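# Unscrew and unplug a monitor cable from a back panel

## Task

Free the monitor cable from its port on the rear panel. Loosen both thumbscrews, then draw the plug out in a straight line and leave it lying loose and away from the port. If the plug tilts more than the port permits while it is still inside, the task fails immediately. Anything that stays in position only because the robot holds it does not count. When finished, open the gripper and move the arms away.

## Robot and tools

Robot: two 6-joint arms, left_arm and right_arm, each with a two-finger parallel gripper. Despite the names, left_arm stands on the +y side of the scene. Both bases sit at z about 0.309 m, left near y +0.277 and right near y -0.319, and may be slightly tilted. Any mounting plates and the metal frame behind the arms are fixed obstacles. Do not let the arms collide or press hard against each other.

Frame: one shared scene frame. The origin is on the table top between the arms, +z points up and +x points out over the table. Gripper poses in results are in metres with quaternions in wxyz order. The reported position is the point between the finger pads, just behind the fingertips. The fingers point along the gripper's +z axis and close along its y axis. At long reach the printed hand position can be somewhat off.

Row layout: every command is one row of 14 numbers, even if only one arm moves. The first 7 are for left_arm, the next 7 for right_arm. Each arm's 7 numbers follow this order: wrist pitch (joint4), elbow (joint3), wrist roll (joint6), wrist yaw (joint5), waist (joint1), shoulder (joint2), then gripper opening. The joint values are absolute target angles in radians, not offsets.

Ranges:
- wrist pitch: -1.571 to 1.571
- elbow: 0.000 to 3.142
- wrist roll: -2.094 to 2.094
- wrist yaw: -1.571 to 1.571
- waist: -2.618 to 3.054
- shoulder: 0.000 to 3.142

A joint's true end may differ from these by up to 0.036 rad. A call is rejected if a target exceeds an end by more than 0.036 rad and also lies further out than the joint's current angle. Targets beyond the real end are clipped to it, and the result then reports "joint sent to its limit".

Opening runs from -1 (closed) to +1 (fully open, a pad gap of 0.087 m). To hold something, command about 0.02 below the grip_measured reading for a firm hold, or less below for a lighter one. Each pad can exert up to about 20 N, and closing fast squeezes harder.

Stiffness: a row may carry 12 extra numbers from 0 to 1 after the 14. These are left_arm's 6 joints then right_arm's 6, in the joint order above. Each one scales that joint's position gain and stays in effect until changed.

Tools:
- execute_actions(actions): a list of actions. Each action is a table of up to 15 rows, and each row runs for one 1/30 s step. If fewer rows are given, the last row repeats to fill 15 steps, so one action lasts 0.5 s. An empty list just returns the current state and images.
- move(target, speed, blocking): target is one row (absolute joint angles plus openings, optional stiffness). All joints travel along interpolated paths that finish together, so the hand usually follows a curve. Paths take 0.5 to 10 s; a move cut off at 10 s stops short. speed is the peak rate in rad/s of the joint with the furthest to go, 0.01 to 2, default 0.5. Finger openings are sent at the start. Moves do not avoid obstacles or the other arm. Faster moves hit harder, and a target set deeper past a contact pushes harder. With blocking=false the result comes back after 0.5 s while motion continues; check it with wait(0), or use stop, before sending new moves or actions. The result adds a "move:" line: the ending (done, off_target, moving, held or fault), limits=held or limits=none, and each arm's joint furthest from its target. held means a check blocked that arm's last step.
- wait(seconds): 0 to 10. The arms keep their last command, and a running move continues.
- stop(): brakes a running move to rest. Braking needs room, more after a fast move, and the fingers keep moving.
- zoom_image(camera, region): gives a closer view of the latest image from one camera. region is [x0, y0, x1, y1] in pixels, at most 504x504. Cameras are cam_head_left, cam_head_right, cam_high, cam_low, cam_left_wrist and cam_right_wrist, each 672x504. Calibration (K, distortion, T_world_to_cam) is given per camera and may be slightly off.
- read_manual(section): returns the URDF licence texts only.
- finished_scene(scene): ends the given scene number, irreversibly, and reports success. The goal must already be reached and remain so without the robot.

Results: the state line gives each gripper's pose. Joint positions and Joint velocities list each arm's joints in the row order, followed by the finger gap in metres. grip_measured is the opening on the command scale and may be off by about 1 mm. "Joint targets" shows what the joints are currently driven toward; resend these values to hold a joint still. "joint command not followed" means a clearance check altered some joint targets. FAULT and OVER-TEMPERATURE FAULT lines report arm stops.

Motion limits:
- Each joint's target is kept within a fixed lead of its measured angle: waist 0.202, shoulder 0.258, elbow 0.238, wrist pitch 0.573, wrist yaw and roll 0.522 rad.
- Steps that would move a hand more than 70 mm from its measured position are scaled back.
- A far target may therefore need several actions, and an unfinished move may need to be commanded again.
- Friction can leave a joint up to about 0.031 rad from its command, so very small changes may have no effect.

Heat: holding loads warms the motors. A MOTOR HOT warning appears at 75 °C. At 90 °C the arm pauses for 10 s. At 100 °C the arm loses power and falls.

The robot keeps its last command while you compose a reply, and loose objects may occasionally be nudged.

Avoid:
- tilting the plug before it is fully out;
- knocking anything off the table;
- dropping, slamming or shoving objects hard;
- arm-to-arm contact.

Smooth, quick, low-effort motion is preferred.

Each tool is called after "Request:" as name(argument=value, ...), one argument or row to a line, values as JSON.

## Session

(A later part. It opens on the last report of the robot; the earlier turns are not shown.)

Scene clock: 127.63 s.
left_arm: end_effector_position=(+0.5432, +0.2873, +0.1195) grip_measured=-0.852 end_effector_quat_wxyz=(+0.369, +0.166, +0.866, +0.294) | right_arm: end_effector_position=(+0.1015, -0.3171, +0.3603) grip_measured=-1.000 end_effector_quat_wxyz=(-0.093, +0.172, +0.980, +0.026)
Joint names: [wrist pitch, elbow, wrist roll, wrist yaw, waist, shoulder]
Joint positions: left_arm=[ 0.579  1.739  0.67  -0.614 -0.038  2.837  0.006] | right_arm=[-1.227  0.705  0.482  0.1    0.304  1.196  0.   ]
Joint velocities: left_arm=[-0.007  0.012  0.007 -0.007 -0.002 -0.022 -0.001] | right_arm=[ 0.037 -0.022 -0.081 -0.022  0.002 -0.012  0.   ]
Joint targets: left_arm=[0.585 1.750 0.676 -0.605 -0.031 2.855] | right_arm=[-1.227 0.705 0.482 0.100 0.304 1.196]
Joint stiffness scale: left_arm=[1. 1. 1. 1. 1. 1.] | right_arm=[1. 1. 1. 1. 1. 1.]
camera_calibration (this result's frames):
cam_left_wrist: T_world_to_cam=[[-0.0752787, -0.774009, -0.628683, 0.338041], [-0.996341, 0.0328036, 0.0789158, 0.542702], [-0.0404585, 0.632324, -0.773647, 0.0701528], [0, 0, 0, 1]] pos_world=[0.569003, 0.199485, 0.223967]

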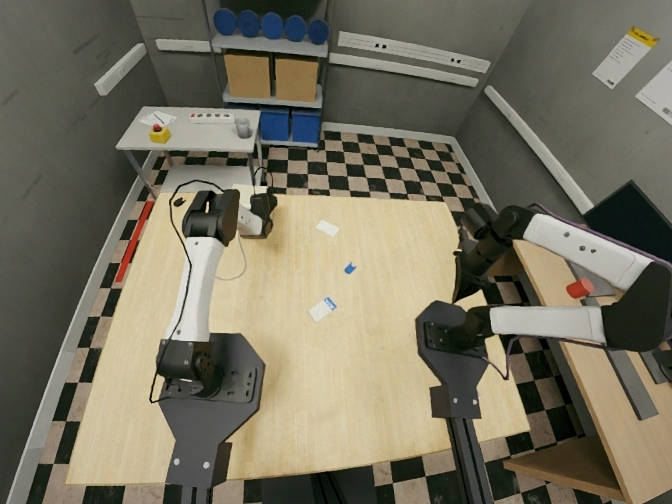

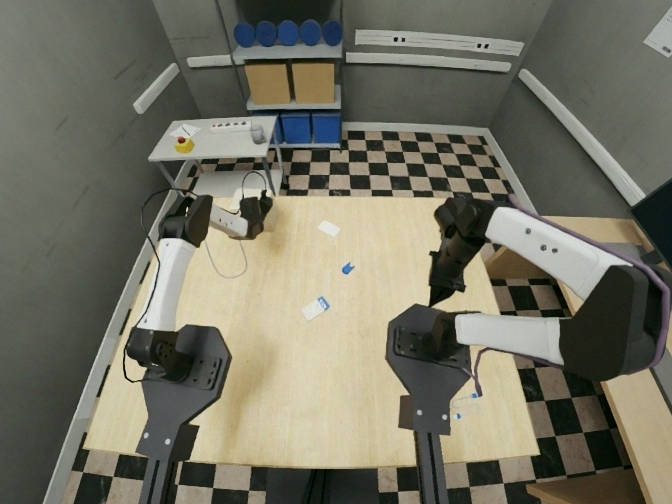

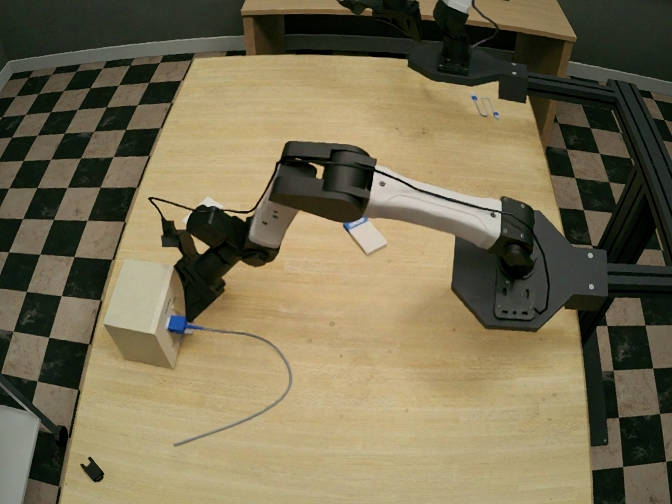

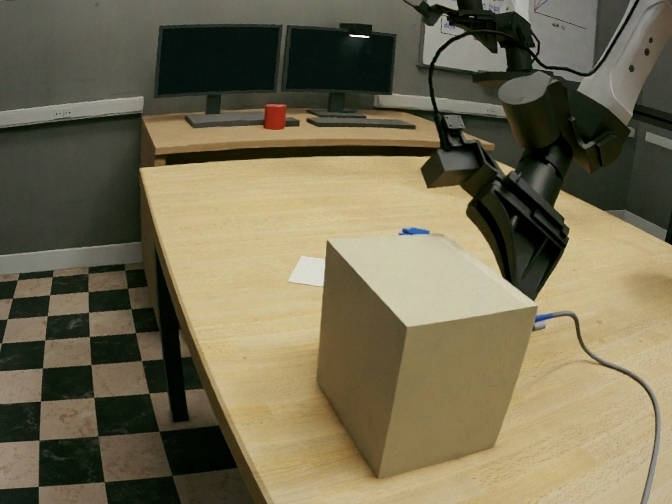

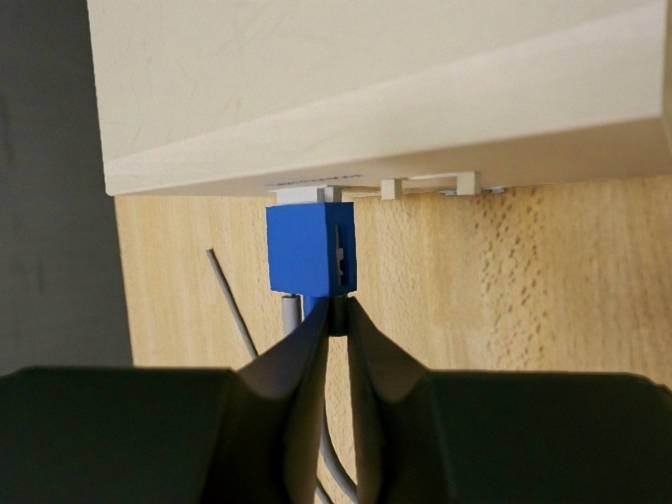

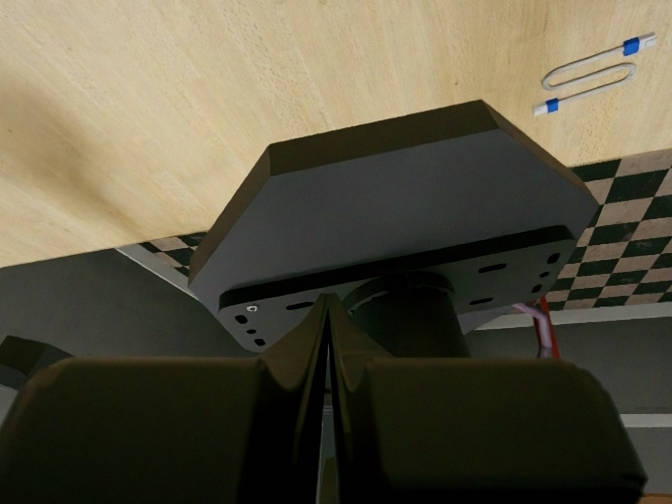

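Request:
execute_actions(
  actions=[
    [[0.585,1.75,0.676,-0.605,-0.031,2.855,-0.79,-1.227,0.705,0.482,0.1,0.304,1.196,-1]],
    [[0.585,1.75,0.676,-0.605,-0.023,2.863,-0.79,-1.227,0.705,0.482,0.1,0.304,1.196,-1]],
    [[0.585,1.75,0.676,-0.605,-0.023,2.863,-0.79,-1.227,0.705,0.482,0.1,0.304,1.196,-1]],
  ],
)

Scene clock: 129.43 s.
left_arm: end_effector_position=(+0.5424, +0.2890, +0.1174) grip_measured=-0.790 end_effector_quat_wxyz=(+0.368, +0.165, +0.867, +0.294) | right_arm: end_effector_position=(+0.1015, -0.3171, +0.3603) grip_measured=-1.000 end_effector_quat_wxyz=(-0.093, +0.172, +0.980, +0.026)
Joint names: [wrist pitch, elbow, wrist roll, wrist yaw, waist, shoulder]
Joint positions: left_arm=[ 0.583  1.739  0.671 -0.613 -0.035  2.841  0.009] | right_arm=[-1.227  0.705  0.482  0.1    0.304  1.196  0.   ]
Joint velocities: left_arm=[ 0.066  0.017  0.022 -0.051  0.002 -0.007  0.001] | right_arm=[ 0.066 -0.022  0.007  0.066  0.002  0.007  0.   ]
Joint targets: left_arm=[0.585 1.750 0.676 -0.605 -0.023 2.863] | right_arm=[-1.227 0.705 0.482 0.100 0.304 1.196]
Joint stiffness scale: left_arm=[1. 1. 1. 1. 1. 1.] | right_arm=[1. 1. 1. 1. 1. 1.]
camera_calibration (this result's frames):
cam_left_wrist: T_world_to_cam=[[-0.0747858, -0.773784, -0.62902, 0.337654], [-0.99629, 0.0310461, 0.0802604, 0.542395], [-0.0425756, 0.632688, -0.773235, 0.0684277], [0, 0, 0, 1]] pos_world=[0.568548, 0.201138, 0.221769]

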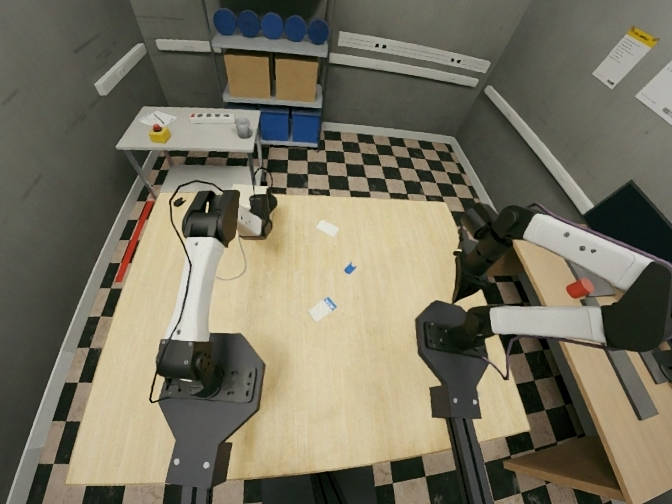

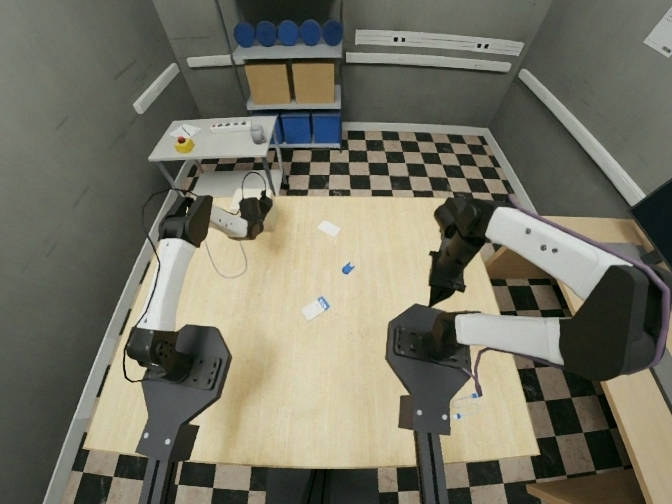

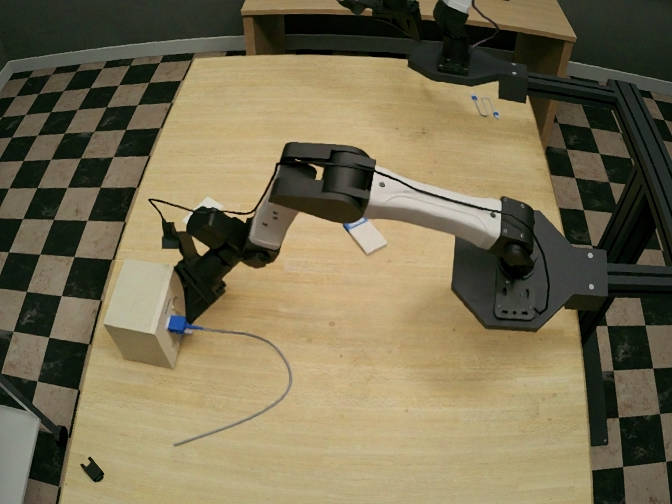

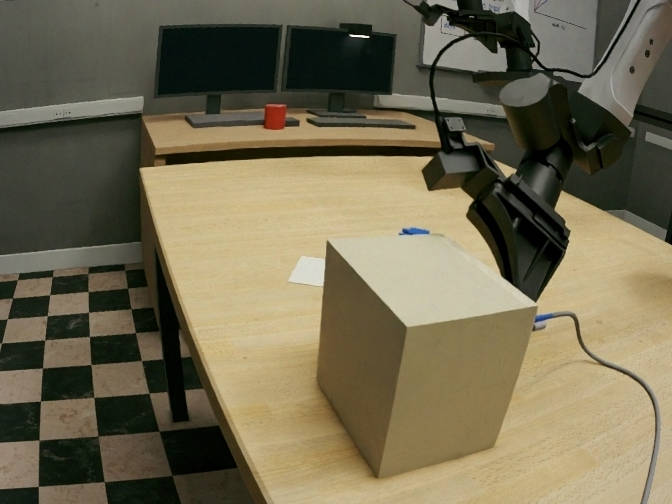

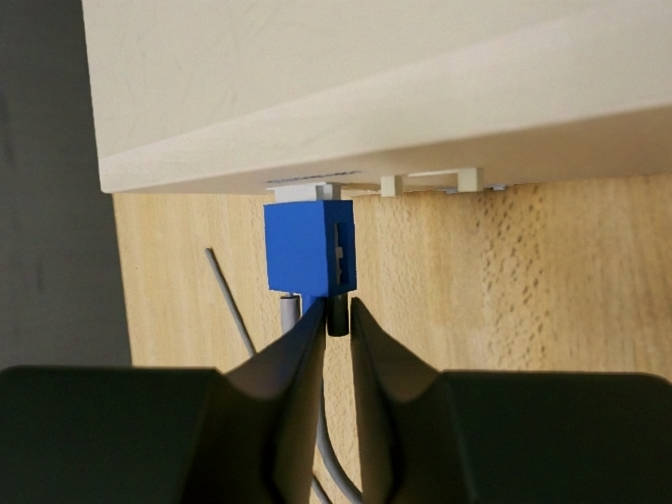

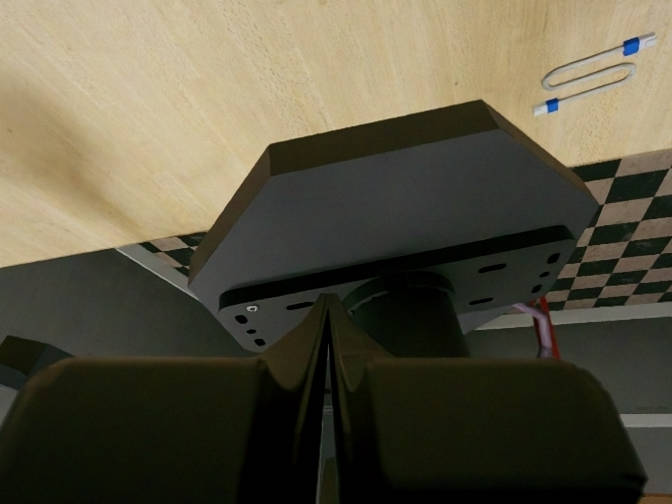

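Request:
execute_actions(
  actions=[
    [[0.575,1.73,0.671,-0.608,-0.03,2.845,-0.87,-1.227,0.705,0.482,0.1,0.304,1.196,-1]],
    [[0.57,1.722,0.666,-0.603,-0.028,2.838,-0.87,-1.227,0.705,0.482,0.1,0.304,1.196,-1]],
  ],
)

Scene clock: 130.73 s.
left_arm: end_effector_position=(+0.5424, +0.2890, +0.1174) grip_measured=-0.842 end_effector_quat_wxyz=(+0.368, +0.165, +0.867, +0.294) | right_arm: end_effector_position=(+0.1015, -0.3171, +0.3603) grip_measured=-1.000 end_effector_quat_wxyz=(-0.093, +0.172, +0.980, +0.026)
Joint names: [wrist pitch, elbow, wrist roll, wrist yaw, waist, shoulder]
Joint positions: left_arm=[ 0.583  1.739  0.67  -0.613 -0.035  2.841  0.007] | right_arm=[-1.227  0.705  0.482  0.1    0.304  1.196  0.   ]
Joint velocities: left_arm=[-0.007  0.012  0.037 -0.037  0.012 -0.007  0.   ] | right_arm=[ 0.007 -0.017  0.037  0.022  0.027 -0.002  0.   ]
Joint targets: left_arm=[0.570 1.722 0.666 -0.603 -0.028 2.838] | right_arm=[-1.227 0.705 0.482 0.100 0.304 1.196]
Joint stiffness scale: left_arm=[1. 1. 1. 1. 1. 1.] | right_arm=[1. 1. 1. 1. 1. 1.]
camera_calibration (this result's frames):
cam_left_wrist: T_world_to_cam=[[-0.0735036, -0.774281, -0.628559, 0.337095], [-0.996384, 0.0300827, 0.0794601, 0.542834], [-0.0426156, 0.632127, -0.773692, 0.0686832], [0, 0, 0, 1]] pos_world=[0.568575, 0.20126, 0.22189]

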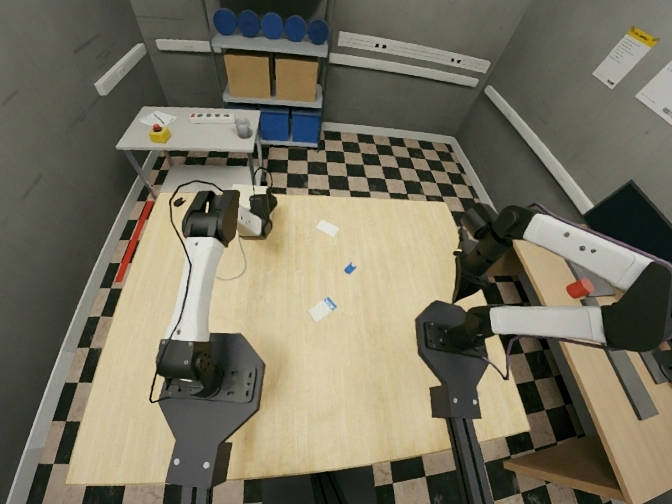

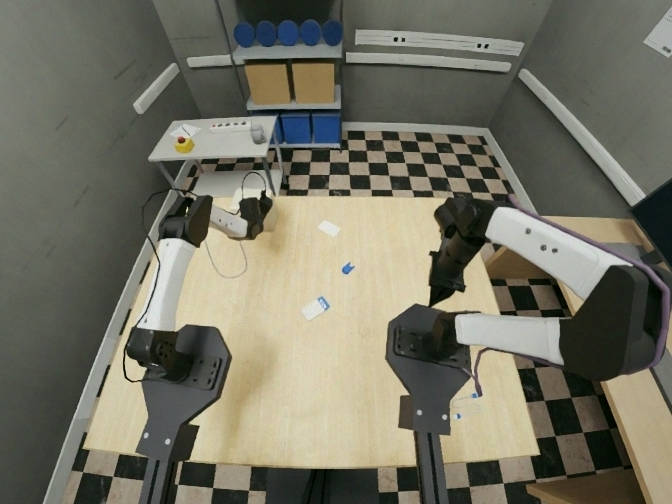

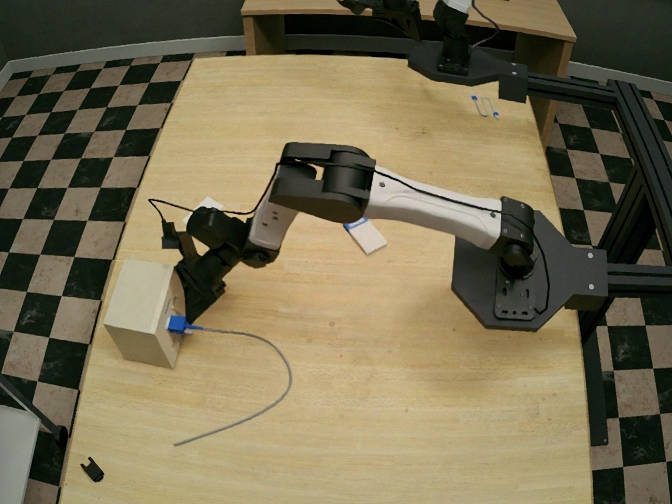

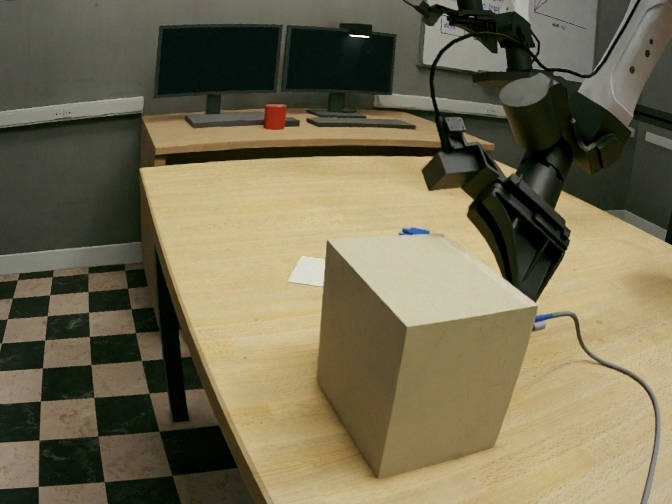

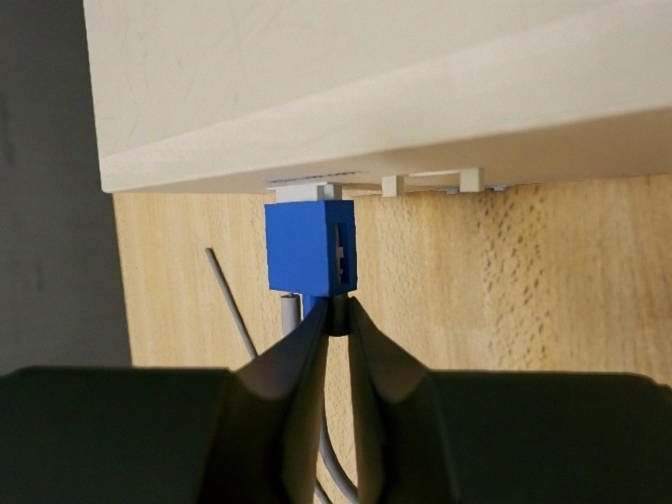

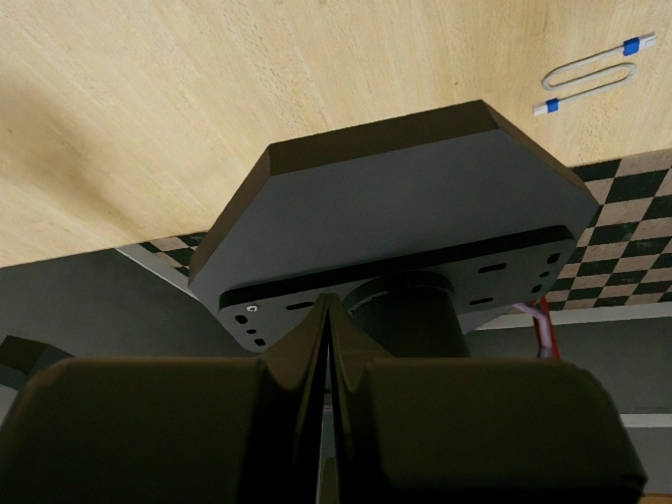

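Request:
execute_actions(
  actions=[
    [[0.5395,1.71,0.6274,-0.5676,-0.0176,2.816,-0.87,-1.227,0.705,0.482,0.1,0.304,1.196,-1]],
    [[0.512,1.7014,0.592,-0.5336,-0.0077,2.797,-0.87,-1.227,0.705,0.482,0.1,0.304,1.196,-1]],
    [[0.4856,1.694,0.5578,-0.4989,0.0024,2.7795,-0.87,-1.227,0.705,0.482,0.1,0.304,1.196,-1]],
  ],
)

Request:
zoom_image(
  camera="cam_left_wrist",
  region=[250, 180, 410, 360],
)

Scene clock: 133.07 s.
left_arm: end_effector_position=(+0.5427, +0.2899, +0.1181) grip_measured=-0.843 end_effector_quat_wxyz=(+0.374, +0.141, +0.885, +0.239) | right_arm: end_effector_position=(+0.1015, -0.3171, +0.3603) grip_measured=-1.000 end_effector_quat_wxyz=(-0.093, +0.172, +0.980, +0.026)
Joint names: [wrist pitch, elbow, wrist roll, wrist yaw, waist, shoulder]
Joint positions: left_arm=[ 0.507  1.713  0.564 -0.519 -0.007  2.788  0.007] | right_arm=[-1.227  0.705  0.482  0.1    0.304  1.196  0.   ]
Joint velocities: left_arm=[-0.022  0.007 -0.022  0.007  0.007  0.007 -0.   ] | right_arm=[-0.007  0.002  0.051 -0.051 -0.017 -0.012  0.   ]
Joint targets: left_arm=[0.485 1.694 0.558 -0.499 0.003 2.780] | right_arm=[-1.227 0.705 0.482 0.100 0.304 1.196]
Joint stiffness scale: left_arm=[1. 1. 1. 1. 1. 1.] | right_arm=[1. 1. 1. 1. 1. 1.]
camera_calibration (this result's frames):
cam_left_wrist: T_world_to_cam=[[-0.0747164, -0.8468, -0.526637, 0.347828], [-0.995897, 0.0363221, 0.0828886, 0.540539], [-0.0510615, 0.530669, -0.84604, 0.111221], [0, 0, 0, 1]] pos_world=[0.569989, 0.215886, 0.232472]

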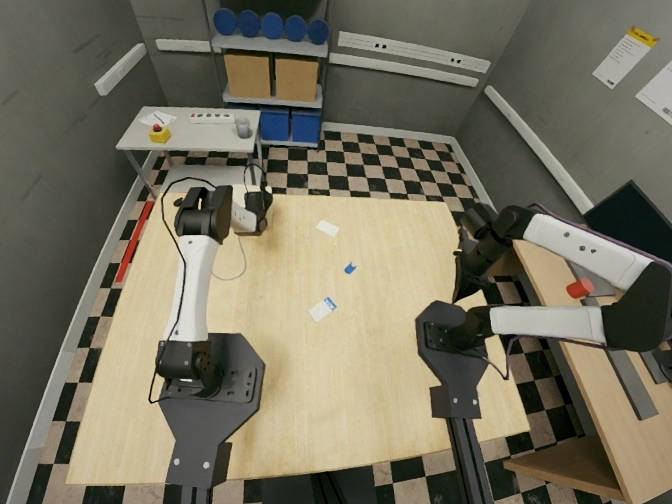

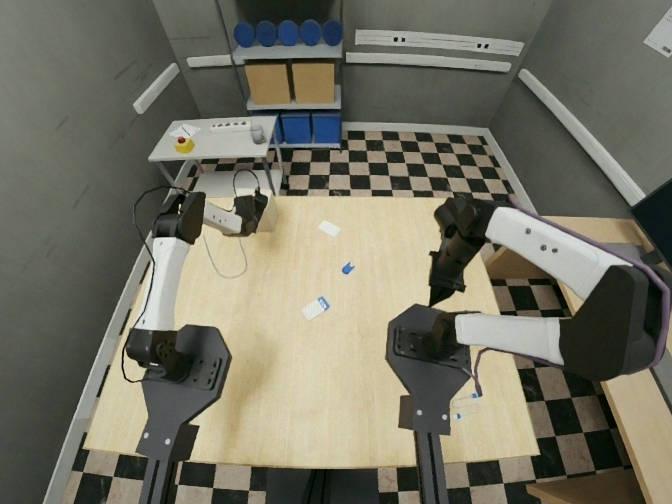

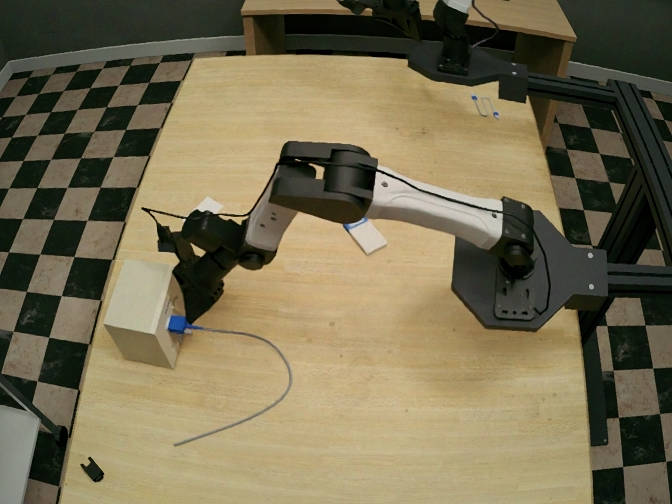

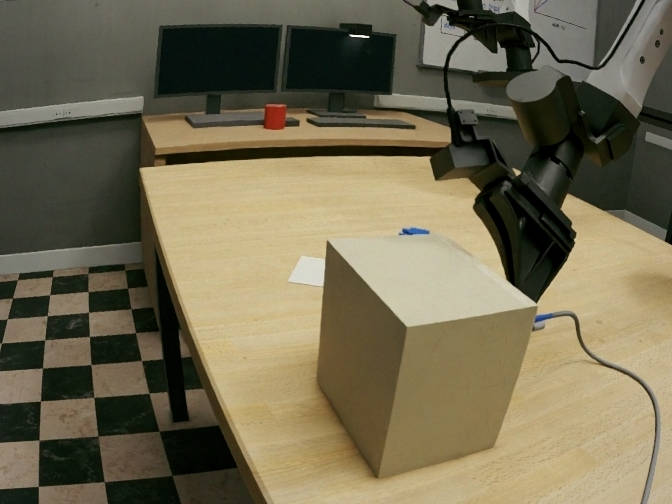

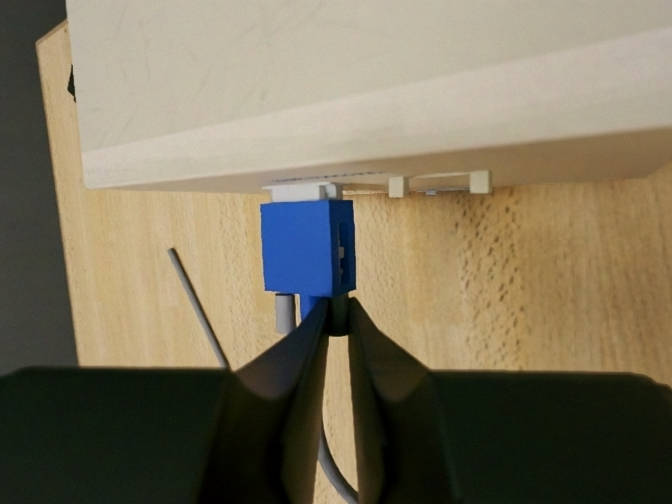

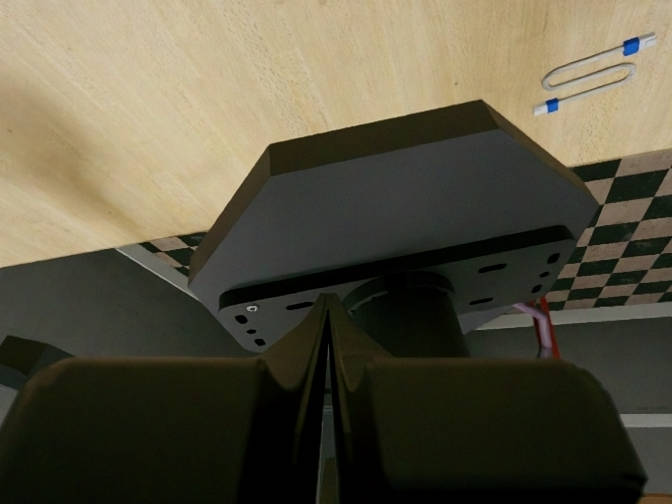

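Region (250, 180, 410, 360) of cam_left_wrist's 672x504 image, scaled by 2.800, with more detail than that image has.

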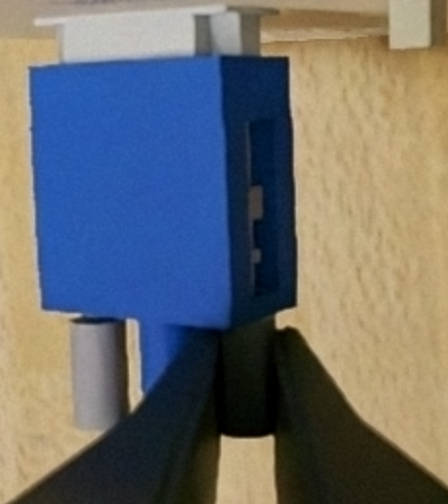

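Request:
execute_actions(
  actions=[
    [[0.4604,1.6874,0.5248,-0.4636,0.0129,2.763,-0.87,-1.227,0.705,0.482,0.1,0.304,1.196,-1]],
    [[0.4361,1.682,0.493,-0.4276,0.0238,2.748,-0.87,-1.227,0.705,0.482,0.1,0.304,1.196,-1]],
    [[0.413,1.678,0.4625,-0.391,0.035,2.734,-0.87,-1.227,0.705,0.482,0.1,0.304,1.196,-1]],
  ],
)

Request:
zoom_image(
  camera="cam_left_wrist",
  region=[240, 180, 400, 360],
)

Scene clock: 135.07 s.
left_arm: end_effector_position=(+0.5430, +0.2905, +0.1185) grip_measured=-0.843 end_effector_quat_wxyz=(+0.375, +0.117, +0.902, +0.180) | right_arm: end_effector_position=(+0.1015, -0.3171, +0.3603) grip_measured=-1.000 end_effector_quat_wxyz=(-0.093, +0.172, +0.980, +0.026)
Joint names: [wrist pitch, elbow, wrist roll, wrist yaw, waist, shoulder]
Joint positions: left_arm=[ 0.427  1.701  0.467 -0.412  0.025  2.743  0.007] | right_arm=[-1.227  0.705  0.482  0.1    0.304  1.196  0.   ]
Joint velocities: left_arm=[-0.022  0.007 -0.037  0.007 -0.017 -0.002  0.   ] | right_arm=[-0.022  0.017  0.007  0.022  0.002  0.002  0.   ]
Joint targets: left_arm=[0.413 1.678 0.463 -0.391 0.035 2.734] | right_arm=[-1.227 0.705 0.482 0.100 0.304 1.196]
Joint stiffness scale: left_arm=[1. 1. 1. 1. 1. 1.] | right_arm=[1. 1. 1. 1. 1. 1.]
camera_calibration (this result's frames):
cam_left_wrist: T_world_to_cam=[[-0.0802956, -0.908407, -0.410304, 0.355739], [-0.994651, 0.0461863, 0.0923952, 0.536063], [-0.0649821, 0.415528, -0.907256, 0.159523], [0, 0, 0, 1]] pos_world=[0.572125, 0.232111, 0.241159]

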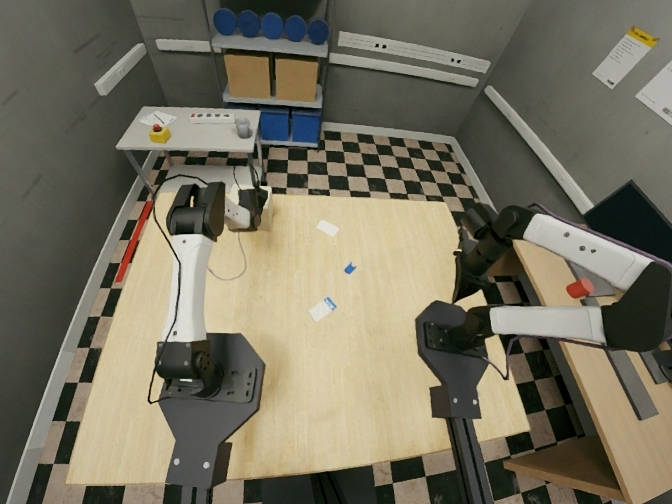

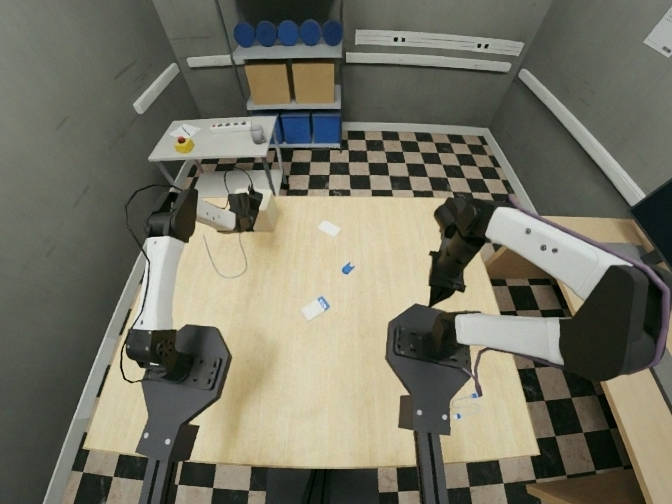

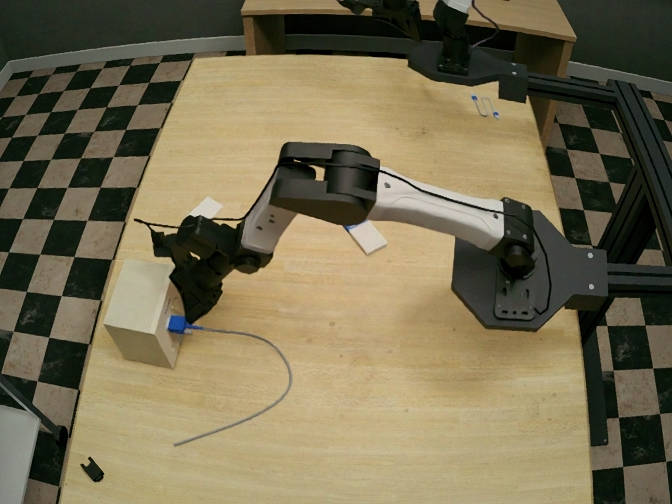

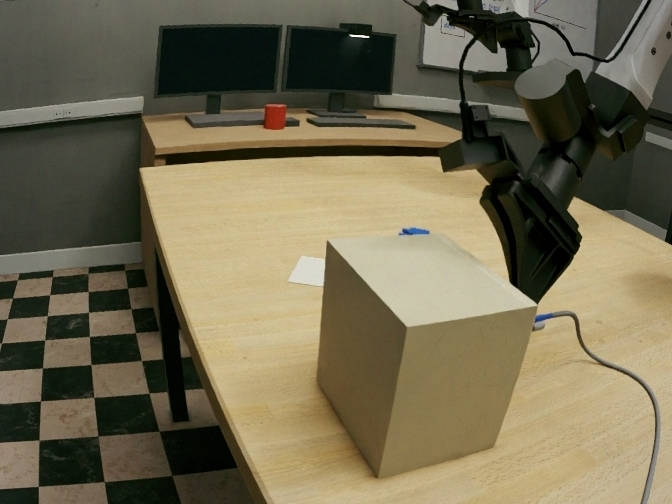

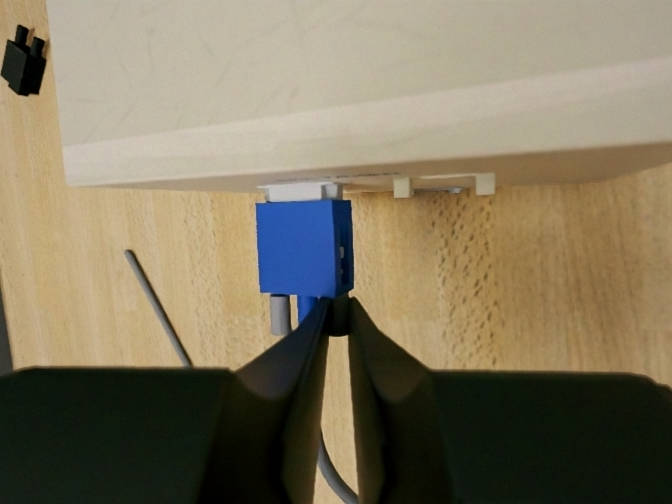

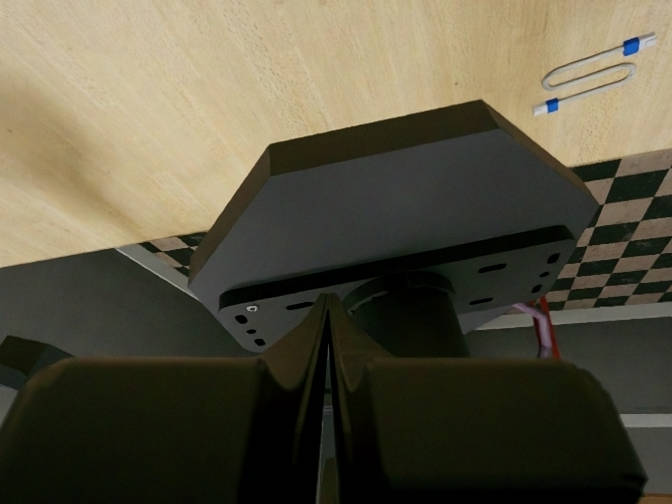

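Region (240, 180, 400, 360) of cam_left_wrist's 672x504 image, scaled by 2.800, with more detail than that image has.

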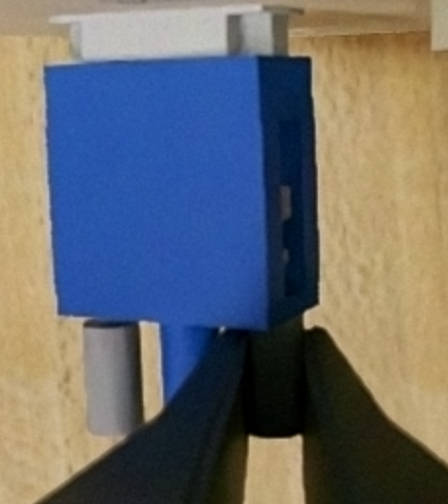

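Request:
execute_actions(
  actions=[
    [[0.391,1.68,0.4332,-0.36,0.0495,2.7213,-0.87,-1.227,0.705,0.482,0.1,0.304,1.196,-1]],
    [[0.37,1.68,0.4051,-0.322,0.0615,2.7098,-0.87,-1.227,0.705,0.482,0.1,0.304,1.196,-1]],
    [[0.35,1.68,0.3782,-0.2835,0.0737,2.6995,-0.87,-1.227,0.705,0.482,0.1,0.304,1.196,-1]],
  ],
)

Request:
zoom_image(
  camera="cam_left_wrist",
  region=[240, 180, 400, 360],
)

Scene clock: 137.20 s.
left_arm: end_effector_position=(+0.5433, +0.2914, +0.1190) grip_measured=-0.843 end_effector_quat_wxyz=(+0.375, +0.093, +0.915, +0.120) | right_arm: end_effector_position=(+0.1015, -0.3171, +0.3603) grip_measured=-1.000 end_effector_quat_wxyz=(-0.093, +0.172, +0.980, +0.026)
Joint names: [wrist pitch, elbow, wrist roll, wrist yaw, waist, shoulder]
Joint positions: left_arm=[ 0.355  1.701  0.381 -0.298  0.061  2.71   0.007] | right_arm=[-1.227  0.705  0.482  0.1    0.304  1.196  0.   ]
Joint velocities: left_arm=[-0.051 -0.002 -0.095 -0.037 -0.012  0.007  0.001] | right_arm=[-0.007  0.002 -0.022 -0.066  0.007  0.007  0.   ]
Joint targets: left_arm=[0.350 1.680 0.378 -0.283 0.074 2.700] | right_arm=[-1.227 0.705 0.482 0.100 0.304 1.196]
Joint stiffness scale: left_arm=[1. 1. 1. 1. 1. 1.] | right_arm=[1. 1. 1. 1. 1. 1.]
camera_calibration (this result's frames):
cam_left_wrist: T_world_to_cam=[[-0.0835916, -0.954531, -0.286152, 0.357288], [-0.993265, 0.0566912, 0.101048, 0.531474], [-0.0802311, 0.292672, -0.952841, 0.209144], [0, 0, 0, 1]] pos_world=[0.574541, 0.249702, 0.247816]

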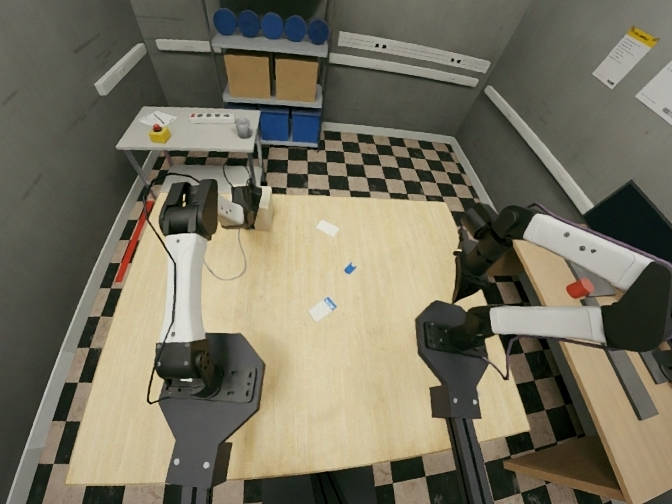

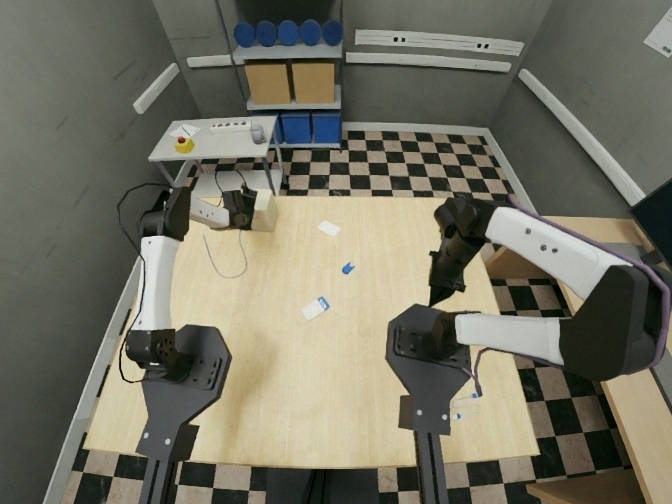

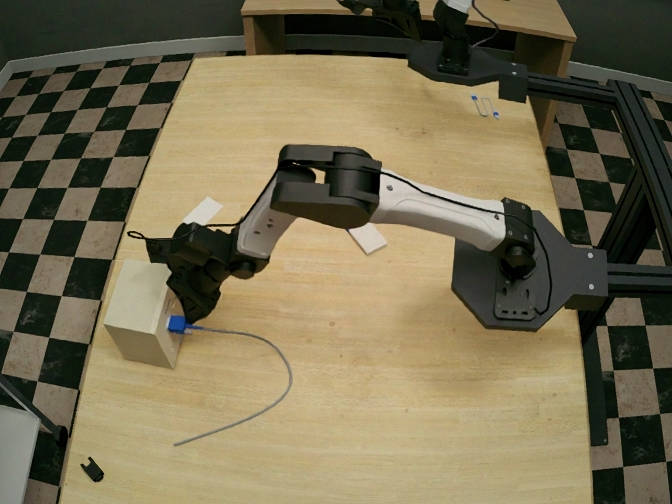

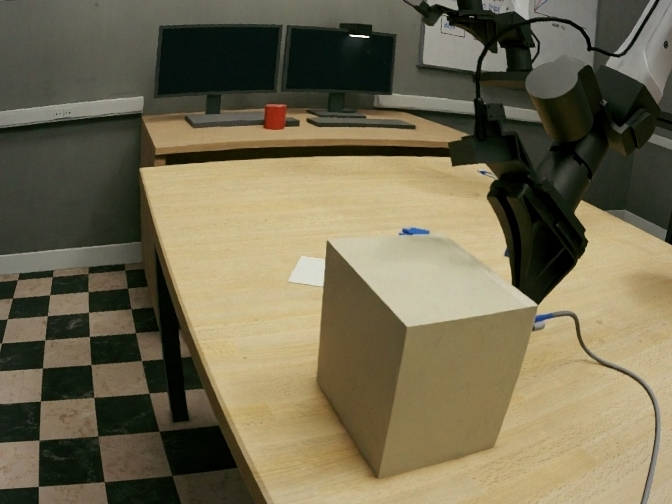

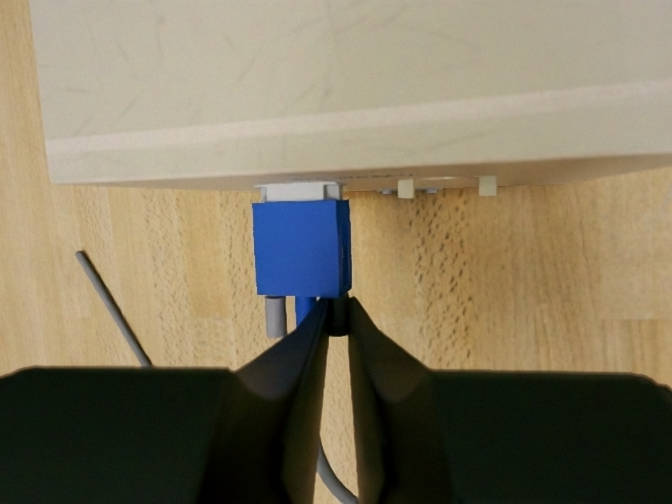

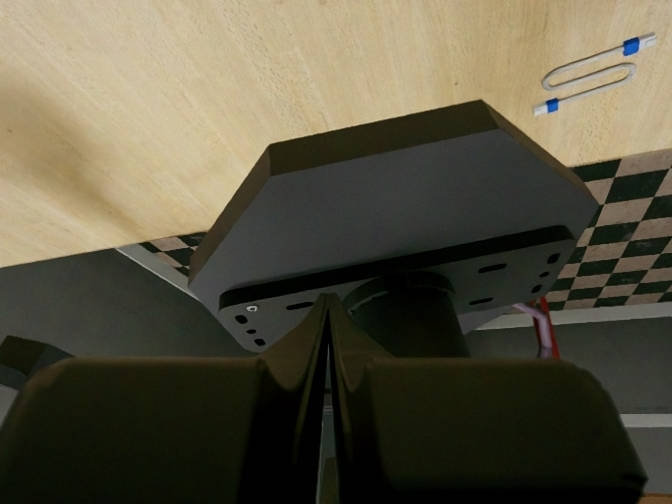

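Region (240, 180, 400, 360) of cam_left_wrist's 672x504 image, scaled by 2.800, with more detail than that image has.

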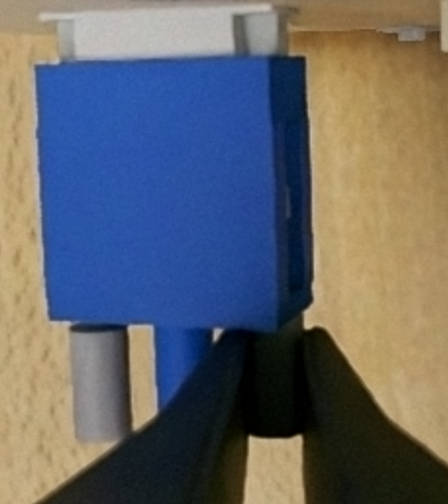

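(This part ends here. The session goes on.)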